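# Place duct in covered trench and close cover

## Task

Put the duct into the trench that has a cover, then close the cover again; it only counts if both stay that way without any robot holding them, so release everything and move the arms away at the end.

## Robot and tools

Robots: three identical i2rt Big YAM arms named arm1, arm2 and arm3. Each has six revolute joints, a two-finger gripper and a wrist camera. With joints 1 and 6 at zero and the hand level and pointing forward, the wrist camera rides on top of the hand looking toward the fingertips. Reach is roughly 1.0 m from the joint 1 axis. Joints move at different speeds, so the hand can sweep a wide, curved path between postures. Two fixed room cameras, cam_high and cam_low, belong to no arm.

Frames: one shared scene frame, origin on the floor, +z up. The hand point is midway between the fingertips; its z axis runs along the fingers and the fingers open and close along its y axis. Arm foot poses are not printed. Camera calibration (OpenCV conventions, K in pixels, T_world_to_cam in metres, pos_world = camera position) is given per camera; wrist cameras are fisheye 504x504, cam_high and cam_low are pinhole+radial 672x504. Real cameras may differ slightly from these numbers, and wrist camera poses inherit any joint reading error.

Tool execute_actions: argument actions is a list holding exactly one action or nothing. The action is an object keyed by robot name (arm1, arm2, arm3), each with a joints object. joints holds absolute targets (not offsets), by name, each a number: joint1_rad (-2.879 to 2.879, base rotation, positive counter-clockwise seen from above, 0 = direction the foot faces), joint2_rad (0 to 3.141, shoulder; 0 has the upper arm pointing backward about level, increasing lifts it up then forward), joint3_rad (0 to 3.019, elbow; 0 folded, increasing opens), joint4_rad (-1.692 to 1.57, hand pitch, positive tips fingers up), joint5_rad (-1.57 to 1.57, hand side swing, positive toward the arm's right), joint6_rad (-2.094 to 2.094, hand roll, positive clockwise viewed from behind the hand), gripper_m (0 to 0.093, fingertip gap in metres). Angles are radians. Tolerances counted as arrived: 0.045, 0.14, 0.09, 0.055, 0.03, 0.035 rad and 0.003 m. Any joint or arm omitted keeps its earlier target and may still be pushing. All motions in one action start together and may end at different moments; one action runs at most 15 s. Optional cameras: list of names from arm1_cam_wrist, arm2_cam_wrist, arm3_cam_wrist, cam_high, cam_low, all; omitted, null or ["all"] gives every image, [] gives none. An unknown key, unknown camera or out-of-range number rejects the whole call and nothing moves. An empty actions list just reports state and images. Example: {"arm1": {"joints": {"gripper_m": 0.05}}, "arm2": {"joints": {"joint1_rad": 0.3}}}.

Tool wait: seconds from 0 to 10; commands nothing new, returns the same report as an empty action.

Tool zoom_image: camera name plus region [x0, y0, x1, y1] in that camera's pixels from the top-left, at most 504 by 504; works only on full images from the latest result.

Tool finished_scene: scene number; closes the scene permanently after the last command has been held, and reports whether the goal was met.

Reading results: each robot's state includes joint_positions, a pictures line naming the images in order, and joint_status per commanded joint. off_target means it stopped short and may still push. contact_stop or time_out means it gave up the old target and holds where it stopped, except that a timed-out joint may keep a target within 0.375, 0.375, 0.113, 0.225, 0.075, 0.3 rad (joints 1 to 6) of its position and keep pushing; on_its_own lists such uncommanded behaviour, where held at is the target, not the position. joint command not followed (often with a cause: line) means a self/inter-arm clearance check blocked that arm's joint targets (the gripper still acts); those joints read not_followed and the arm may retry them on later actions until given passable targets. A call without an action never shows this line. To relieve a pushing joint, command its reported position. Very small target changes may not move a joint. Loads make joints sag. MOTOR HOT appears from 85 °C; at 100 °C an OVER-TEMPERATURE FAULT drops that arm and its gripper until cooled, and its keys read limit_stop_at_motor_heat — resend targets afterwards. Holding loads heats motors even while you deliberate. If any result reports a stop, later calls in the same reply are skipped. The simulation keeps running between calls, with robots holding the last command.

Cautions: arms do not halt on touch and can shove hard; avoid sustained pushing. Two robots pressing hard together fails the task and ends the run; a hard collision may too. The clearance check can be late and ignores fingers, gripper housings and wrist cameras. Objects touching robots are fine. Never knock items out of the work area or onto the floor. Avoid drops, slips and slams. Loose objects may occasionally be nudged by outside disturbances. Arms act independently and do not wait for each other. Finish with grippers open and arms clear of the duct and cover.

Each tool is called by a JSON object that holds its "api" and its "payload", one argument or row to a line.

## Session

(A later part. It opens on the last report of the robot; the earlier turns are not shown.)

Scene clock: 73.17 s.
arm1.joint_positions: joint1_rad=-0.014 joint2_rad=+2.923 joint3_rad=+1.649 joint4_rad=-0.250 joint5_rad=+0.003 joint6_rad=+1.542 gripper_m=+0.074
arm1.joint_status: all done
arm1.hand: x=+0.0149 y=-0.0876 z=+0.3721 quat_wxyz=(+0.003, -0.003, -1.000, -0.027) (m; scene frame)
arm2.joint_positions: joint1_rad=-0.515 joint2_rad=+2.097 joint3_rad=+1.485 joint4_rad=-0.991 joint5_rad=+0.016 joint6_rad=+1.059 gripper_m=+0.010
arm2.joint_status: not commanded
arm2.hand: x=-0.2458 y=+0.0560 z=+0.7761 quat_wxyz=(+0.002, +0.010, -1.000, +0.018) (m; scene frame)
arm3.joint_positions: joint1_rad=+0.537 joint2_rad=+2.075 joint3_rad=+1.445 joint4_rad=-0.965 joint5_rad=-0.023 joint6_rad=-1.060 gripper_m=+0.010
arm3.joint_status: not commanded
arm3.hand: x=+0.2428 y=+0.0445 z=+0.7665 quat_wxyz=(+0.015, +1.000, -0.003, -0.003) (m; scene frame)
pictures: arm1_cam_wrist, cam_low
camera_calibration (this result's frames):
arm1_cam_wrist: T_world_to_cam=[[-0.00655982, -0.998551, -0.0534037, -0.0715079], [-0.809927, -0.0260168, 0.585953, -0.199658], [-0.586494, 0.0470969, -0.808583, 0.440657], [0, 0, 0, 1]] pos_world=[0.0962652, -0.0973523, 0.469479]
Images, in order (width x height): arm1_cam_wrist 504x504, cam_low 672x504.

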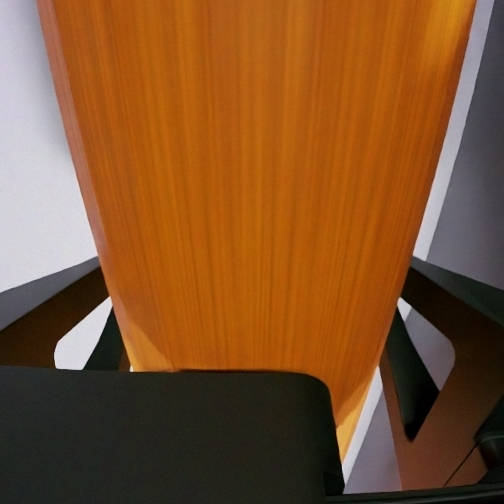

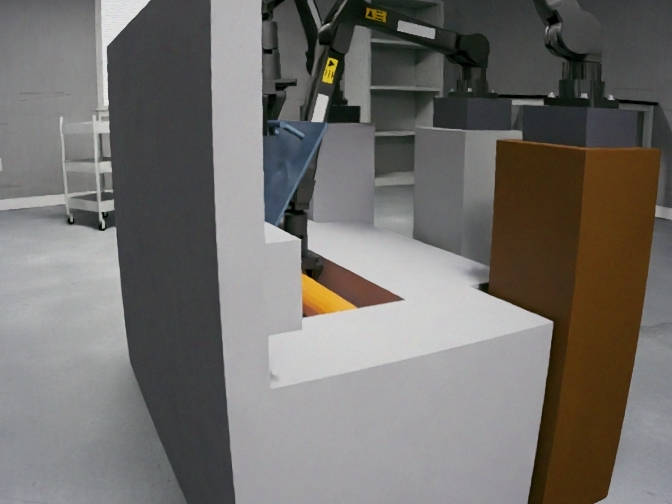

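{"api": "execute_actions", "payload": {
  "actions": [
    {"arm1":{"joints":{"gripper_m":0.085}}}
  ],
  "cameras": ["arm1_cam_wrist"]
}}

{"api": "execute_actions", "payload": {
  "actions": [
    {"arm1":{"joints":{"joint2_rad":2.81,"joint3_rad":1.56}}}
  ],
  "cameras": []
}}

{"api": "execute_actions", "payload": {
  "actions": [
    {"arm1":{"joints":{"joint2_rad":2.7,"joint3_rad":1.46,"joint4_rad":-0.27}}}
  ],
  "cameras": ["arm1_cam_wrist","cam_low"]
}}

Scene clock: 75.10 s.
arm1.joint_positions: joint1_rad=-0.014 joint2_rad=+2.923 joint3_rad=+1.653 joint4_rad=-0.250 joint5_rad=+0.003 joint6_rad=+1.542 gripper_m=+0.085
arm1.joint_status: all done
arm1.hand: x=+0.0150 y=-0.0848 z=+0.3727 quat_wxyz=(+0.002, -0.003, -1.000, -0.029) (m; scene frame)
arm2.joint_positions: joint1_rad=-0.515 joint2_rad=+2.097 joint3_rad=+1.485 joint4_rad=-0.991 joint5_rad=+0.016 joint6_rad=+1.059 gripper_m=+0.010
arm2.joint_status: not commanded
arm2.hand: x=-0.2458 y=+0.0560 z=+0.7761 quat_wxyz=(+0.002, +0.010, -1.000, +0.018) (m; scene frame)
arm3.joint_positions: joint1_rad=+0.537 joint2_rad=+2.075 joint3_rad=+1.445 joint4_rad=-0.965 joint5_rad=-0.023 joint6_rad=-1.060 gripper_m=+0.010
arm3.joint_status: not commanded
arm3.hand: x=+0.2428 y=+0.0445 z=+0.7665 quat_wxyz=(+0.015, +1.000, -0.003, -0.003) (m; scene frame)
pictures: arm1_cam_wrist
camera_calibration (this result's frames):
arm1_cam_wrist: T_world_to_cam=[[-0.00659494, -0.998296, -0.0579724, -0.0669659], [-0.810021, -0.0286612, 0.5857, -0.199977], [-0.586364, 0.0508215, -0.808452, 0.441327], [0, 0, 0, 1]] pos_world=[0.0963514, -0.0950122, 0.470036]
Images, in order (width x height): arm1_cam_wrist 504x504.

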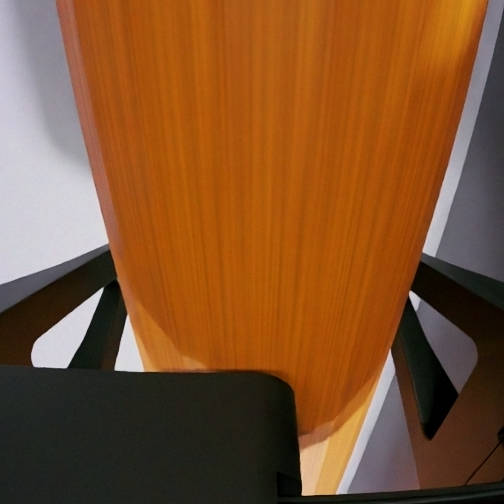

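Scene clock: 76.53 s.
arm1.joint_positions: joint1_rad=-0.014 joint2_rad=+2.806 joint3_rad=+1.563 joint4_rad=-0.244 joint5_rad=+0.002 joint6_rad=+1.542 gripper_m=+0.085
arm1.joint_status: all done
arm1.hand: x=+0.0159 y=-0.0717 z=+0.4211 quat_wxyz=(+0.002, -0.003, -0.999, -0.046) (m; scene frame)
arm2.joint_positions: joint1_rad=-0.515 joint2_rad=+2.097 joint3_rad=+1.485 joint4_rad=-0.991 joint5_rad=+0.016 joint6_rad=+1.059 gripper_m=+0.010
arm2.joint_status: not commanded
arm2.hand: x=-0.2458 y=+0.0560 z=+0.7761 quat_wxyz=(+0.002, +0.010, -1.000, +0.018) (m; scene frame)
arm3.joint_positions: joint1_rad=+0.537 joint2_rad=+2.075 joint3_rad=+1.445 joint4_rad=-0.965 joint5_rad=-0.023 joint6_rad=-1.060 gripper_m=+0.010
arm3.joint_status: not commanded
arm3.hand: x=+0.2428 y=+0.0445 z=+0.7665 quat_wxyz=(+0.015, +1.000, -0.003, -0.003) (m; scene frame)
pictures: none
No camera images: the call's "cameras" was empty. Leave "cameras" out to get every camera's image.

Scene clock: 77.40 s.
arm1.joint_positions: joint1_rad=-0.014 joint2_rad=+2.706 joint3_rad=+1.459 joint4_rad=-0.264 joint5_rad=+0.002 joint6_rad=+1.542 gripper_m=+0.085
arm1.joint_status: all done
arm1.hand: x=+0.0157 y=-0.0873 z=+0.4579 quat_wxyz=(+0.002, -0.003, -0.999, -0.034) (m; scene frame)
arm2.joint_positions: joint1_rad=-0.515 joint2_rad=+2.097 joint3_rad=+1.485 joint4_rad=-0.991 joint5_rad=+0.016 joint6_rad=+1.059 gripper_m=+0.010
arm2.joint_status: not commanded
arm2.hand: x=-0.2458 y=+0.0560 z=+0.7761 quat_wxyz=(+0.002, +0.010, -1.000, +0.018) (m; scene frame)
arm3.joint_positions: joint1_rad=+0.537 joint2_rad=+2.075 joint3_rad=+1.445 joint4_rad=-0.965 joint5_rad=-0.023 joint6_rad=-1.060 gripper_m=+0.010
arm3.joint_status: not commanded
arm3.hand: x=+0.2428 y=+0.0445 z=+0.7665 quat_wxyz=(+0.015, +1.000, -0.003, -0.003) (m; scene frame)
pictures: arm1_cam_wrist, cam_low
camera_calibration (this result's frames):
arm1_cam_wrist: T_world_to_cam=[[-0.00666562, -0.997697, -0.0674971, -0.0600406], [-0.809993, -0.0341953, 0.585442, -0.24978], [-0.586402, 0.0585745, -0.8079, 0.511161], [0, 0, 0, 1]] pos_world=[0.0970251, -0.0983846, 0.555146]
Images, in order (width x height): arm1_cam_wrist 504x504, cam_low 672x504.

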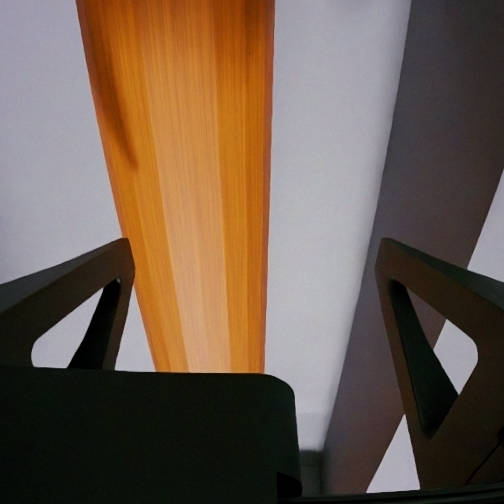

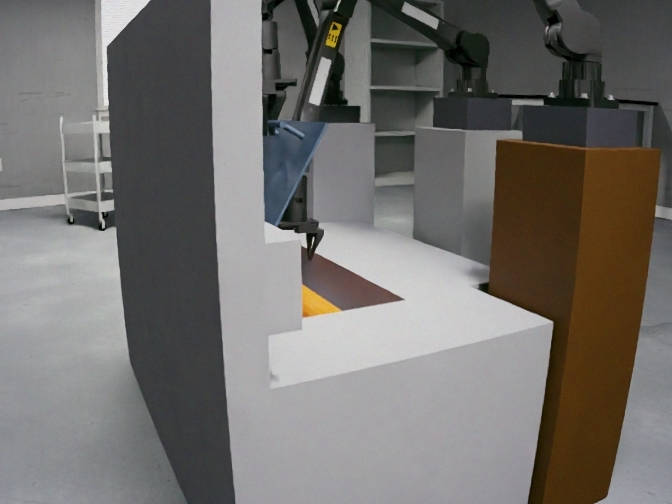

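{"api": "execute_actions", "payload": {
  "actions": [
    {"arm1":{"joints":{"joint2_rad":2.57,"joint3_rad":1.33,"joint4_rad":-0.3}}}
  ],
  "cameras": []
}}

{"api": "execute_actions", "payload": {
  "actions": [
    {"arm1":{"joints":{"joint2_rad":2.3,"joint3_rad":0.85}}}
  ],
  "cameras": []
}}

{"api": "execute_actions", "payload": {
  "actions": [
    {"arm1":{"joints":{"joint2_rad":1.95,"joint3_rad":0.6,"joint4_rad":-0.4}},"arm2":{"joints":{"joint1_rad":-0.55,"joint2_rad":2.04,"joint3_rad":1.38,"joint4_rad":-0.88,"joint6_rad":1.02}},"arm3":{"joints":{"joint1_rad":0.57,"joint2_rad":2.01,"joint3_rad":1.335,"joint4_rad":-0.85,"joint6_rad":-1.025}}}
  ],
  "cameras": []
}}

{"api": "execute_actions", "payload": {
  "actions": [
    {"arm1":{"joints":{"joint2_rad":1.2,"joint4_rad":-1.1}},"arm2":{"joints":{"joint1_rad":-0.605,"joint2_rad":2.04,"joint3_rad":1.24,"joint4_rad":-0.77,"joint6_rad":0.97}},"arm3":{"joints":{"joint1_rad":0.625,"joint2_rad":2.01,"joint3_rad":1.195,"joint4_rad":-0.745,"joint6_rad":-0.975}}}
  ],
  "cameras": ["cam_low"]
}}

{"api": "execute_actions", "payload": {
  "actions": [
    {"arm2":{"joints":{"joint1_rad":-0.66,"joint2_rad":2.07,"joint3_rad":1.1,"joint4_rad":-0.59,"joint6_rad":0.918}},"arm3":{"joints":{"joint1_rad":0.68,"joint2_rad":2.045,"joint3_rad":1.055,"joint4_rad":-0.565,"joint6_rad":-0.92}}}
  ],
  "cameras": []
}}

{"api": "execute_actions", "payload": {
  "actions": [
    {"arm2":{"joints":{"joint1_rad":-0.7,"joint2_rad":2.14,"joint3_rad":1.03,"joint4_rad":-0.45,"joint6_rad":0.875}},"arm3":{"joints":{"joint1_rad":0.72,"joint2_rad":2.115,"joint3_rad":0.985,"joint4_rad":-0.425,"joint6_rad":-0.877}}}
  ],
  "cameras": []
}}

{"api": "execute_actions", "payload": {
  "actions": [
    {"arm2":{"joints":{"joint1_rad":-0.741,"joint2_rad":2.27,"joint3_rad":1.01,"joint4_rad":-0.32,"joint6_rad":0.83}},"arm3":{"joints":{"joint1_rad":0.764,"joint2_rad":2.25,"joint3_rad":0.96,"joint4_rad":-0.29,"joint6_rad":-0.832}}}
  ],
  "cameras": ["cam_low"]
}}

Scene clock: 81.53 s.
arm1.joint_positions: joint1_rad=-0.014 joint2_rad=+2.569 joint3_rad=+1.330 joint4_rad=-0.295 joint5_rad=+0.002 joint6_rad=+1.542 gripper_m=+0.085
arm1.joint_status: all done
arm1.hand: x=+0.0155 y=-0.1074 z=+0.5084 quat_wxyz=(+0.003, -0.003, -1.000, -0.022) (m; scene frame)
arm2.joint_positions: joint1_rad=-0.515 joint2_rad=+2.097 joint3_rad=+1.485 joint4_rad=-0.991 joint5_rad=+0.016 joint6_rad=+1.059 gripper_m=+0.010
arm2.joint_status: not commanded
arm2.hand: x=-0.2458 y=+0.0560 z=+0.7761 quat_wxyz=(+0.002, +0.010, -1.000, +0.018) (m; scene frame)
arm3.joint_positions: joint1_rad=+0.537 joint2_rad=+2.075 joint3_rad=+1.445 joint4_rad=-0.965 joint5_rad=-0.023 joint6_rad=-1.060 gripper_m=+0.010
arm3.joint_status: not commanded
arm3.hand: x=+0.2428 y=+0.0445 z=+0.7665 quat_wxyz=(+0.015, +1.000, -0.003, -0.003) (m; scene frame)
pictures: none
No camera images: the call's "cameras" was empty. Leave "cameras" out to get every camera's image.

Scene clock: 82.77 s.
arm1.joint_positions: joint1_rad=-0.014 joint2_rad=+2.279 joint3_rad=+0.844 joint4_rad=-0.298 joint5_rad=+0.002 joint6_rad=+1.542 gripper_m=+0.085
arm1.joint_status: all done
arm1.hand: x=+0.0100 y=-0.2867 z=+0.5880 quat_wxyz=(+0.006, -0.002, -0.997, +0.077) (m; scene frame)
arm2.joint_positions: joint1_rad=-0.515 joint2_rad=+2.097 joint3_rad=+1.485 joint4_rad=-0.991 joint5_rad=+0.016 joint6_rad=+1.059 gripper_m=+0.010
arm2.joint_status: not commanded
arm2.hand: x=-0.2458 y=+0.0560 z=+0.7761 quat_wxyz=(+0.002, +0.010, -1.000, +0.018) (m; scene frame)
arm3.joint_positions: joint1_rad=+0.537 joint2_rad=+2.075 joint3_rad=+1.445 joint4_rad=-0.965 joint5_rad=-0.023 joint6_rad=-1.060 gripper_m=+0.010
arm3.joint_status: not commanded
arm3.hand: x=+0.2428 y=+0.0445 z=+0.7665 quat_wxyz=(+0.015, +1.000, -0.003, -0.003) (m; scene frame)
pictures: none
No camera images: the call's "cameras" was empty. Leave "cameras" out to get every camera's image.

Scene clock: 83.90 s.
arm1.joint_positions: joint1_rad=-0.014 joint2_rad=+1.944 joint3_rad=+0.600 joint4_rad=-0.397 joint5_rad=+0.002 joint6_rad=+1.542 gripper_m=+0.085
arm1.joint_status: all done
arm1.hand: x=+0.0087 y=-0.3515 z=+0.6786 quat_wxyz=(+0.006, -0.002, -0.997, +0.081) (m; scene frame)
arm2.joint_positions: joint1_rad=-0.562 joint2_rad=+2.078 joint3_rad=+1.351 joint4_rad=-0.923 joint5_rad=+0.014 joint6_rad=+1.016 gripper_m=+0.010
arm2.joint_status: all done
arm2.hand: x=-0.2458 y=+0.0045 z=+0.7470 quat_wxyz=(+0.016, +0.009, -0.999, +0.037) (m; scene frame)
arm3.joint_positions: joint1_rad=+0.586 joint2_rad=+2.048 joint3_rad=+1.299 joint4_rad=-0.879 joint5_rad=-0.015 joint6_rad=-1.014 gripper_m=+0.010
arm3.joint_status: all done
arm3.hand: x=+0.2440 y=-0.0071 z=+0.7381 quat_wxyz=(+0.027, +1.000, -0.002, +0.010) (m; scene frame)
pictures: none
No camera images: the call's "cameras" was empty. Leave "cameras" out to get every camera's image.

Scene clock: 85.30 s.
arm1.joint_positions: joint1_rad=-0.014 joint2_rad=+1.203 joint3_rad=+0.600 joint4_rad=-1.090 joint5_rad=+0.002 joint6_rad=+1.542 gripper_m=+0.085
arm1.joint_status: all done
arm1.hand: x=+0.0094 y=-0.3868 z=+0.8822 quat_wxyz=(+0.005, -0.003, -0.998, +0.057) (m; scene frame)
arm2.joint_positions: joint1_rad=-0.613 joint2_rad=+2.073 joint3_rad=+1.215 joint4_rad=-0.792 joint5_rad=+0.006 joint6_rad=+0.966 gripper_m=+0.010
arm2.joint_status: all done
arm2.hand: x=-0.2447 y=-0.0397 z=+0.7134 quat_wxyz=(+0.021, +0.008, -0.999, +0.034) (m; scene frame)
arm3.joint_positions: joint1_rad=+0.636 joint2_rad=+2.041 joint3_rad=+1.163 joint4_rad=-0.750 joint5_rad=-0.007 joint6_rad=-0.963 gripper_m=+0.010
arm3.joint_status: all done
arm3.hand: x=+0.2449 y=-0.0520 z=+0.7056 quat_wxyz=(+0.024, +1.000, -0.002, +0.015) (m; scene frame)
pictures: cam_low
Images, in order (width x height): cam_low 672x504.

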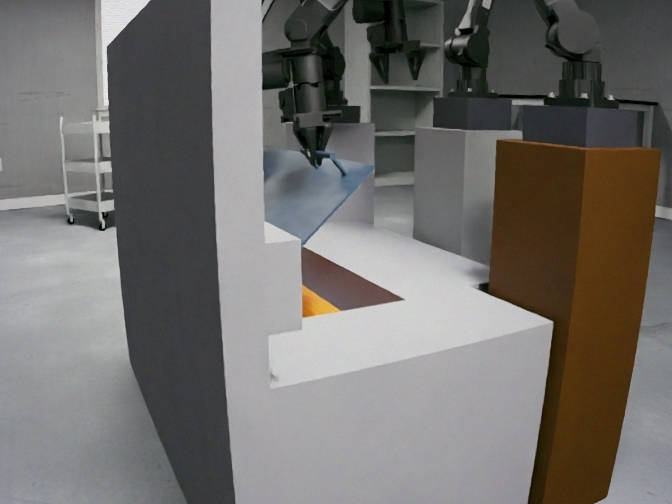

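Scene clock: 86.23 s.
arm1.joint_positions: joint1_rad=-0.014 joint2_rad=+1.203 joint3_rad=+0.600 joint4_rad=-1.090 joint5_rad=+0.002 joint6_rad=+1.542 gripper_m=+0.085
arm1.joint_status: not commanded
arm1.hand: x=+0.0094 y=-0.3868 z=+0.8822 quat_wxyz=(+0.005, -0.003, -0.998, +0.057) (m; scene frame)
arm2.joint_positions: joint1_rad=-0.665 joint2_rad=+2.103 joint3_rad=+1.085 joint4_rad=-0.602 joint5_rad=+0.006 joint6_rad=+0.912 gripper_m=+0.010
arm2.joint_status: all done
arm2.hand: x=-0.2436 y=-0.0816 z=+0.6693 quat_wxyz=(+0.014, +0.009, -1.000, +0.021) (m; scene frame)
arm3.joint_positions: joint1_rad=+0.690 joint2_rad=+2.075 joint3_rad=+1.035 joint4_rad=-0.566 joint5_rad=-0.004 joint6_rad=-0.908 gripper_m=+0.010
arm3.joint_status: all done
arm3.hand: x=+0.2457 y=-0.0947 z=+0.6619 quat_wxyz=(+0.014, +1.000, -0.003, +0.011) (m; scene frame)
pictures: none
No camera images: the call's "cameras" was empty. Leave "cameras" out to get every camera's image.

Scene clock: 87.10 s.
arm1.joint_positions: joint1_rad=-0.014 joint2_rad=+1.203 joint3_rad=+0.600 joint4_rad=-1.090 joint5_rad=+0.002 joint6_rad=+1.542 gripper_m=+0.085
arm1.joint_status: not commanded
arm1.hand: x=+0.0094 y=-0.3868 z=+0.8822 quat_wxyz=(+0.005, -0.003, -0.998, +0.057) (m; scene frame)
arm2.joint_positions: joint1_rad=-0.706 joint2_rad=+2.173 joint3_rad=+1.022 joint4_rad=-0.458 joint5_rad=+0.006 joint6_rad=+0.871 gripper_m=+0.010
arm2.joint_status: all done
arm2.hand: x=-0.2430 y=-0.1103 z=+0.6271 quat_wxyz=(+0.011, +0.009, -1.000, +0.016) (m; scene frame)
arm3.joint_positions: joint1_rad=+0.730 joint2_rad=+2.147 joint3_rad=+0.972 joint4_rad=-0.424 joint5_rad=-0.006 joint6_rad=-0.867 gripper_m=+0.010
arm3.joint_status: all done
arm3.hand: x=+0.2465 y=-0.1240 z=+0.6204 quat_wxyz=(+0.011, +1.000, -0.003, +0.008) (m; scene frame)
pictures: none
No camera images: the call's "cameras" was empty. Leave "cameras" out to get every camera's image.

Scene clock: 88.10 s.
arm1.joint_positions: joint1_rad=-0.014 joint2_rad=+1.203 joint3_rad=+0.600 joint4_rad=-1.090 joint5_rad=+0.002 joint6_rad=+1.542 gripper_m=+0.085
arm1.joint_status: not commanded
arm1.hand: x=+0.0094 y=-0.3868 z=+0.8822 quat_wxyz=(+0.005, -0.003, -0.998, +0.057) (m; scene frame)
arm2.joint_positions: joint1_rad=-0.748 joint2_rad=+2.304 joint3_rad=+1.004 joint4_rad=-0.310 joint5_rad=+0.006 joint6_rad=+0.828 gripper_m=+0.010
arm2.joint_status: all done
arm2.hand: x=-0.2426 y=-0.1374 z=+0.5701 quat_wxyz=(+0.012, +0.010, -1.000, +0.016) (m; scene frame)
arm3.joint_positions: joint1_rad=+0.773 joint2_rad=+2.281 joint3_rad=+0.952 joint4_rad=-0.275 joint5_rad=-0.003 joint6_rad=-0.823 gripper_m=+0.010
arm3.joint_status: all done
arm3.hand: x=+0.2479 y=-0.1518 z=+0.5643 quat_wxyz=(+0.012, +1.000, -0.003, +0.011) (m; scene frame)
pictures: cam_low
Images, in order (width x height): cam_low 672x504.

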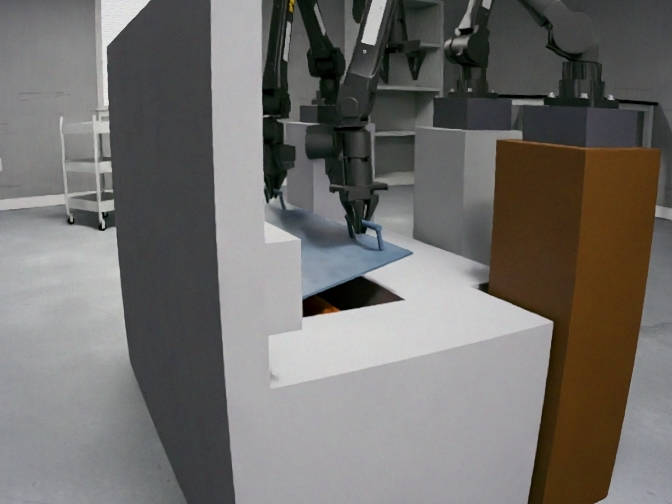

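{"api": "execute_actions", "payload": {
  "actions": [
    {"arm2":{"joints":{"joint1_rad":-0.772,"joint2_rad":2.41,"joint3_rad":1.03,"joint4_rad":-0.18,"joint6_rad":0.797}},"arm3":{"joints":{"joint1_rad":0.795,"joint2_rad":2.39,"joint3_rad":0.975,"joint4_rad":-0.13,"joint6_rad":-0.8}}}
  ],
  "cameras": []
}}

{"api": "execute_actions", "payload": {
  "actions": [
    {"arm2":{"joints":{"joint1_rad":-0.782,"joint2_rad":2.5,"joint3_rad":1.049,"joint4_rad":-0.119,"joint6_rad":0.786}},"arm3":{"joints":{"joint1_rad":0.808,"joint2_rad":2.48,"joint3_rad":0.982,"joint4_rad":-0.043,"joint6_rad":-0.786}}}
  ],
  "cameras": []
}}

{"api": "execute_actions", "payload": {
  "actions": [
    {"arm2":{"joints":{"gripper_m":0.07}},"arm3":{"joints":{"gripper_m":0.07}}}
  ],
  "cameras": ["cam_low"]
}}

{"api": "execute_actions", "payload": {
  "actions": [
    {"arm2":{"joints":{"joint2_rad":2.35,"joint3_rad":1.0,"joint4_rad":-0.22}},"arm3":{"joints":{"joint2_rad":2.33,"joint3_rad":0.93,"joint4_rad":-0.17}}}
  ],
  "cameras": []
}}

{"api": "execute_actions", "payload": {
  "actions": [
    {"arm2":{"joints":{"joint1_rad":-0.2,"joint2_rad":1.4,"joint4_rad":-1.0}},"arm3":{"joints":{"joint1_rad":0.2,"joint2_rad":1.4,"joint4_rad":-1.0}}}
  ]
}}

Scene clock: 91.37 s.
arm1.joint_positions: joint1_rad=-0.014 joint2_rad=+1.203 joint3_rad=+0.600 joint4_rad=-1.090 joint5_rad=+0.002 joint6_rad=+1.542 gripper_m=+0.085
arm1.joint_status: not commanded
arm1.hand: x=+0.0094 y=-0.3868 z=+0.8822 quat_wxyz=(+0.005, -0.003, -0.998, +0.057) (m; scene frame)
arm2.joint_positions: joint1_rad=-0.774 joint2_rad=+2.440 joint3_rad=+1.024 joint4_rad=-0.179 joint5_rad=+0.003 joint6_rad=+0.799 gripper_m=+0.010
arm2.joint_status: all done
arm2.hand: x=-0.2419 y=-0.1520 z=+0.5173 quat_wxyz=(+0.009, +0.011, -1.000, +0.009) (m; scene frame)
arm3.joint_positions: joint1_rad=+0.800 joint2_rad=+2.423 joint3_rad=+0.968 joint4_rad=-0.126 joint5_rad=-0.002 joint6_rad=-0.794 gripper_m=+0.010
arm3.joint_status: all done
arm3.hand: x=+0.2479 y=-0.1669 z=+0.5107 quat_wxyz=(+0.003, +1.000, -0.004, +0.005) (m; scene frame)
pictures: none
No camera images: the call's "cameras" was empty. Leave "cameras" out to get every camera's image.

Scene clock: 92.10 s.
arm1.joint_positions: joint1_rad=-0.014 joint2_rad=+1.203 joint3_rad=+0.600 joint4_rad=-1.090 joint5_rad=+0.002 joint6_rad=+1.542 gripper_m=+0.085
arm1.joint_status: not commanded
arm1.hand: x=+0.0094 y=-0.3868 z=+0.8822 quat_wxyz=(+0.005, -0.003, -0.998, +0.057) (m; scene frame)
arm2.joint_positions: joint1_rad=-0.781 joint2_rad=+2.509 joint3_rad=+1.046 joint4_rad=-0.121 joint5_rad=+0.003 joint6_rad=+0.791 gripper_m=+0.010
arm2.joint_status: all done
arm2.hand: x=-0.2421 y=-0.1562 z=+0.4914 quat_wxyz=(+0.005, +0.011, -1.000, +0.006) (m; scene frame)
arm3.joint_positions: joint1_rad=+0.809 joint2_rad=+2.494 joint3_rad=+0.980 joint4_rad=-0.045 joint5_rad=-0.001 joint6_rad=-0.785 gripper_m=+0.010
arm3.joint_status: all done
arm3.hand: x=+0.2480 y=-0.1715 z=+0.4850 quat_wxyz=(-0.005, +1.000, -0.004, -0.003) (m; scene frame)
pictures: none
No camera images: the call's "cameras" was empty. Leave "cameras" out to get every camera's image.

Scene clock: 92.77 s.
arm1.joint_positions: joint1_rad=-0.014 joint2_rad=+1.203 joint3_rad=+0.600 joint4_rad=-1.090 joint5_rad=+0.002 joint6_rad=+1.542 gripper_m=+0.085
arm1.joint_status: not commanded
arm1.hand: x=+0.0094 y=-0.3868 z=+0.8822 quat_wxyz=(+0.005, -0.003, -0.998, +0.057) (m; scene frame)
arm2.joint_positions: joint1_rad=-0.781 joint2_rad=+2.509 joint3_rad=+1.046 joint4_rad=-0.121 joint5_rad=+0.002 joint6_rad=+0.791 gripper_m=+0.070
arm2.joint_status: all done
arm2.hand: x=-0.2422 y=-0.1561 z=+0.4914 quat_wxyz=(+0.005, +0.011, -1.000, +0.005) (m; scene frame)
arm3.joint_positions: joint1_rad=+0.809 joint2_rad=+2.494 joint3_rad=+0.980 joint4_rad=-0.045 joint5_rad=-0.001 joint6_rad=-0.784 gripper_m=+0.070
arm3.joint_status: all done
arm3.hand: x=+0.2480 y=-0.1715 z=+0.4850 quat_wxyz=(-0.005, +1.000, -0.005, -0.003) (m; scene frame)
pictures: cam_low
Images, in order (width x height): cam_low 672x504.

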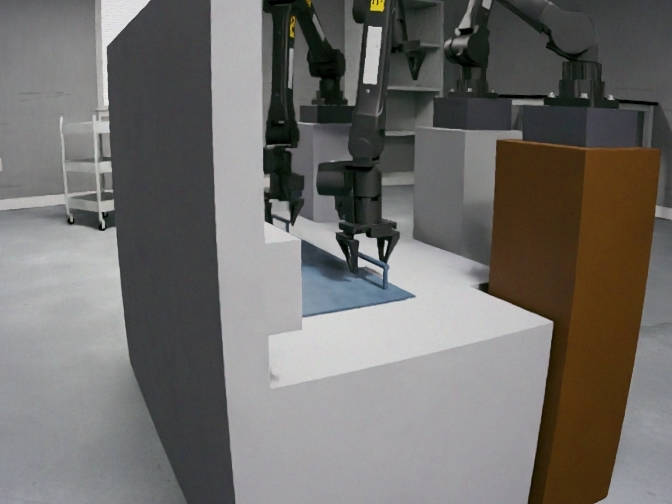

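Scene clock: 93.77 s.
arm1.joint_positions: joint1_rad=-0.014 joint2_rad=+1.203 joint3_rad=+0.600 joint4_rad=-1.090 joint5_rad=+0.002 joint6_rad=+1.542 gripper_m=+0.085
arm1.joint_status: not commanded
arm1.hand: x=+0.0094 y=-0.3868 z=+0.8822 quat_wxyz=(+0.005, -0.003, -0.998, +0.057) (m; scene frame)
arm2.joint_positions: joint1_rad=-0.781 joint2_rad=+2.360 joint3_rad=+0.996 joint4_rad=-0.208 joint5_rad=+0.002 joint6_rad=+0.791 gripper_m=+0.070
arm2.joint_status: all done
arm2.hand: x=-0.2342 y=-0.1479 z=+0.5467 quat_wxyz=(+0.001, +0.011, -1.000, +0.001) (m; scene frame)
arm3.joint_positions: joint1_rad=+0.809 joint2_rad=+2.333 joint3_rad=+0.929 joint4_rad=-0.163 joint5_rad=-0.001 joint6_rad=-0.784 gripper_m=+0.070
arm3.joint_status: all done
arm3.hand: x=+0.2429 y=-0.1666 z=+0.5423 quat_wxyz=(-0.002, +1.000, -0.005, +0.000) (m; scene frame)
pictures: none
No camera images: the call's "cameras" was empty. Leave "cameras" out to get every camera's image.

Scene clock: 95.30 s.
arm1.joint_positions: joint1_rad=-0.014 joint2_rad=+1.203 joint3_rad=+0.600 joint4_rad=-1.090 joint5_rad=+0.002 joint6_rad=+1.542 gripper_m=+0.085
arm1.joint_status: not commanded
arm1.hand: x=+0.0094 y=-0.3868 z=+0.8822 quat_wxyz=(+0.005, -0.003, -0.998, +0.057) (m; scene frame)
arm2.joint_positions: joint1_rad=-0.188 joint2_rad=+1.412 joint3_rad=+0.996 joint4_rad=-0.986 joint5_rad=-0.001 joint6_rad=+0.791 gripper_m=+0.070
arm2.joint_status: all done
arm2.hand: x=-0.4507 y=-0.0362 z=+0.9365 quat_wxyz=(-0.036, +0.302, -0.950, -0.076) (m; scene frame)
arm3.joint_positions: joint1_rad=+0.194 joint2_rad=+1.407 joint3_rad=+0.925 joint4_rad=-0.993 joint5_rad=+0.000 joint6_rad=-0.784 gripper_m=+0.070
arm3.joint_status: all done
arm3.hand: x=+0.4573 y=-0.0663 z=+0.9016 quat_wxyz=(-0.044, +0.951, -0.307, -0.021) (m; scene frame)
pictures: arm1_cam_wrist, arm2_cam_wrist, arm3_cam_wrist, cam_high, cam_low
camera_calibration (this result's frames):
arm1_cam_wrist: T_world_to_cam=[[-0.00477344, -0.99346, 0.114083, -0.488879], [-0.806332, 0.0712991, 0.587149, -0.47426], [-0.591443, -0.0891862, -0.801399, 0.805012], [0, 0, 0, 1]] pos_world=[0.0913737, -0.380071, 0.97937]
arm2_cam_wrist: T_world_to_cam=[[0.576764, -0.808763, -0.115088, 0.338806], [-0.680702, -0.553694, 0.479654, -0.767541], [-0.45165, -0.198307, -0.869877, 0.723771], [0, 0, 0, 1]] pos_world=[-0.390986, -0.00744003, 1.03674]
arm3_cam_wrist: T_world_to_cam=[[0.5857, 0.806521, 0.0804884, -0.29373], [0.660978, -0.532746, 0.528479, -0.810224], [0.469109, -0.256329, -0.845122, 0.656364], [0, 0, 0, 1]] pos_world=[0.399672, -0.0264993, 1.00654]
Images, in order (width x height): arm1_cam_wrist 504x504, arm2_cam_wrist 504x504, arm3_cam_wrist 504x504, cam_high 672x504, cam_low 672x504.

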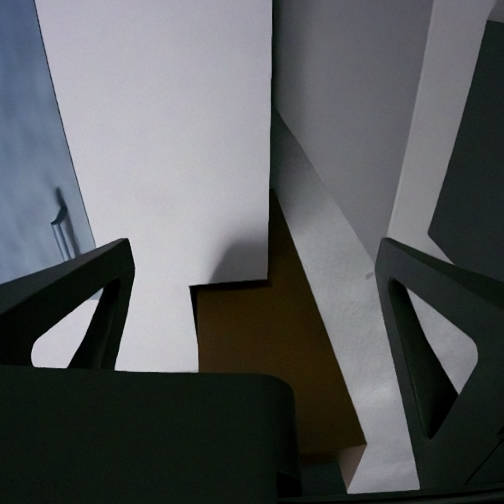

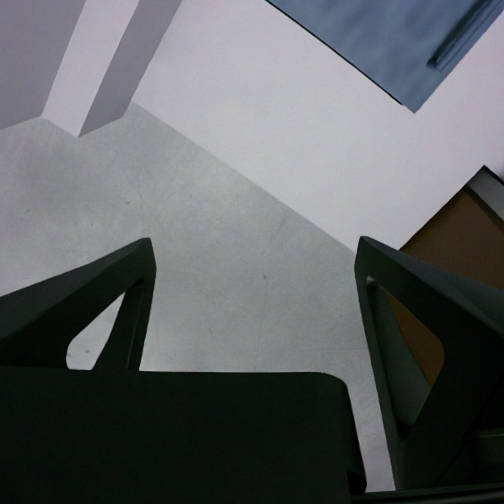

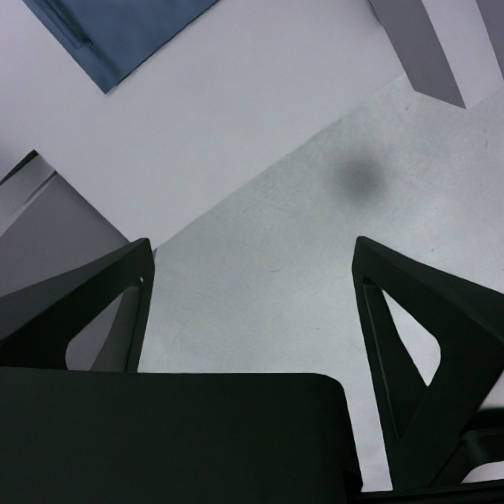

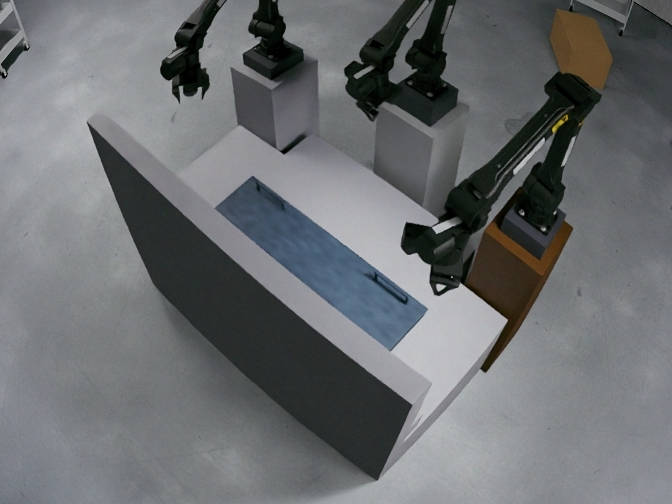

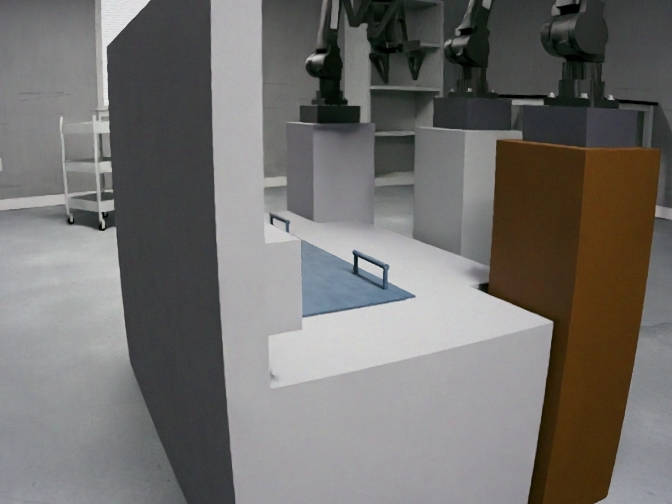

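{"api": "finished_scene", "payload": {
  "scene": 1
}}

The scene is finished: the task was done.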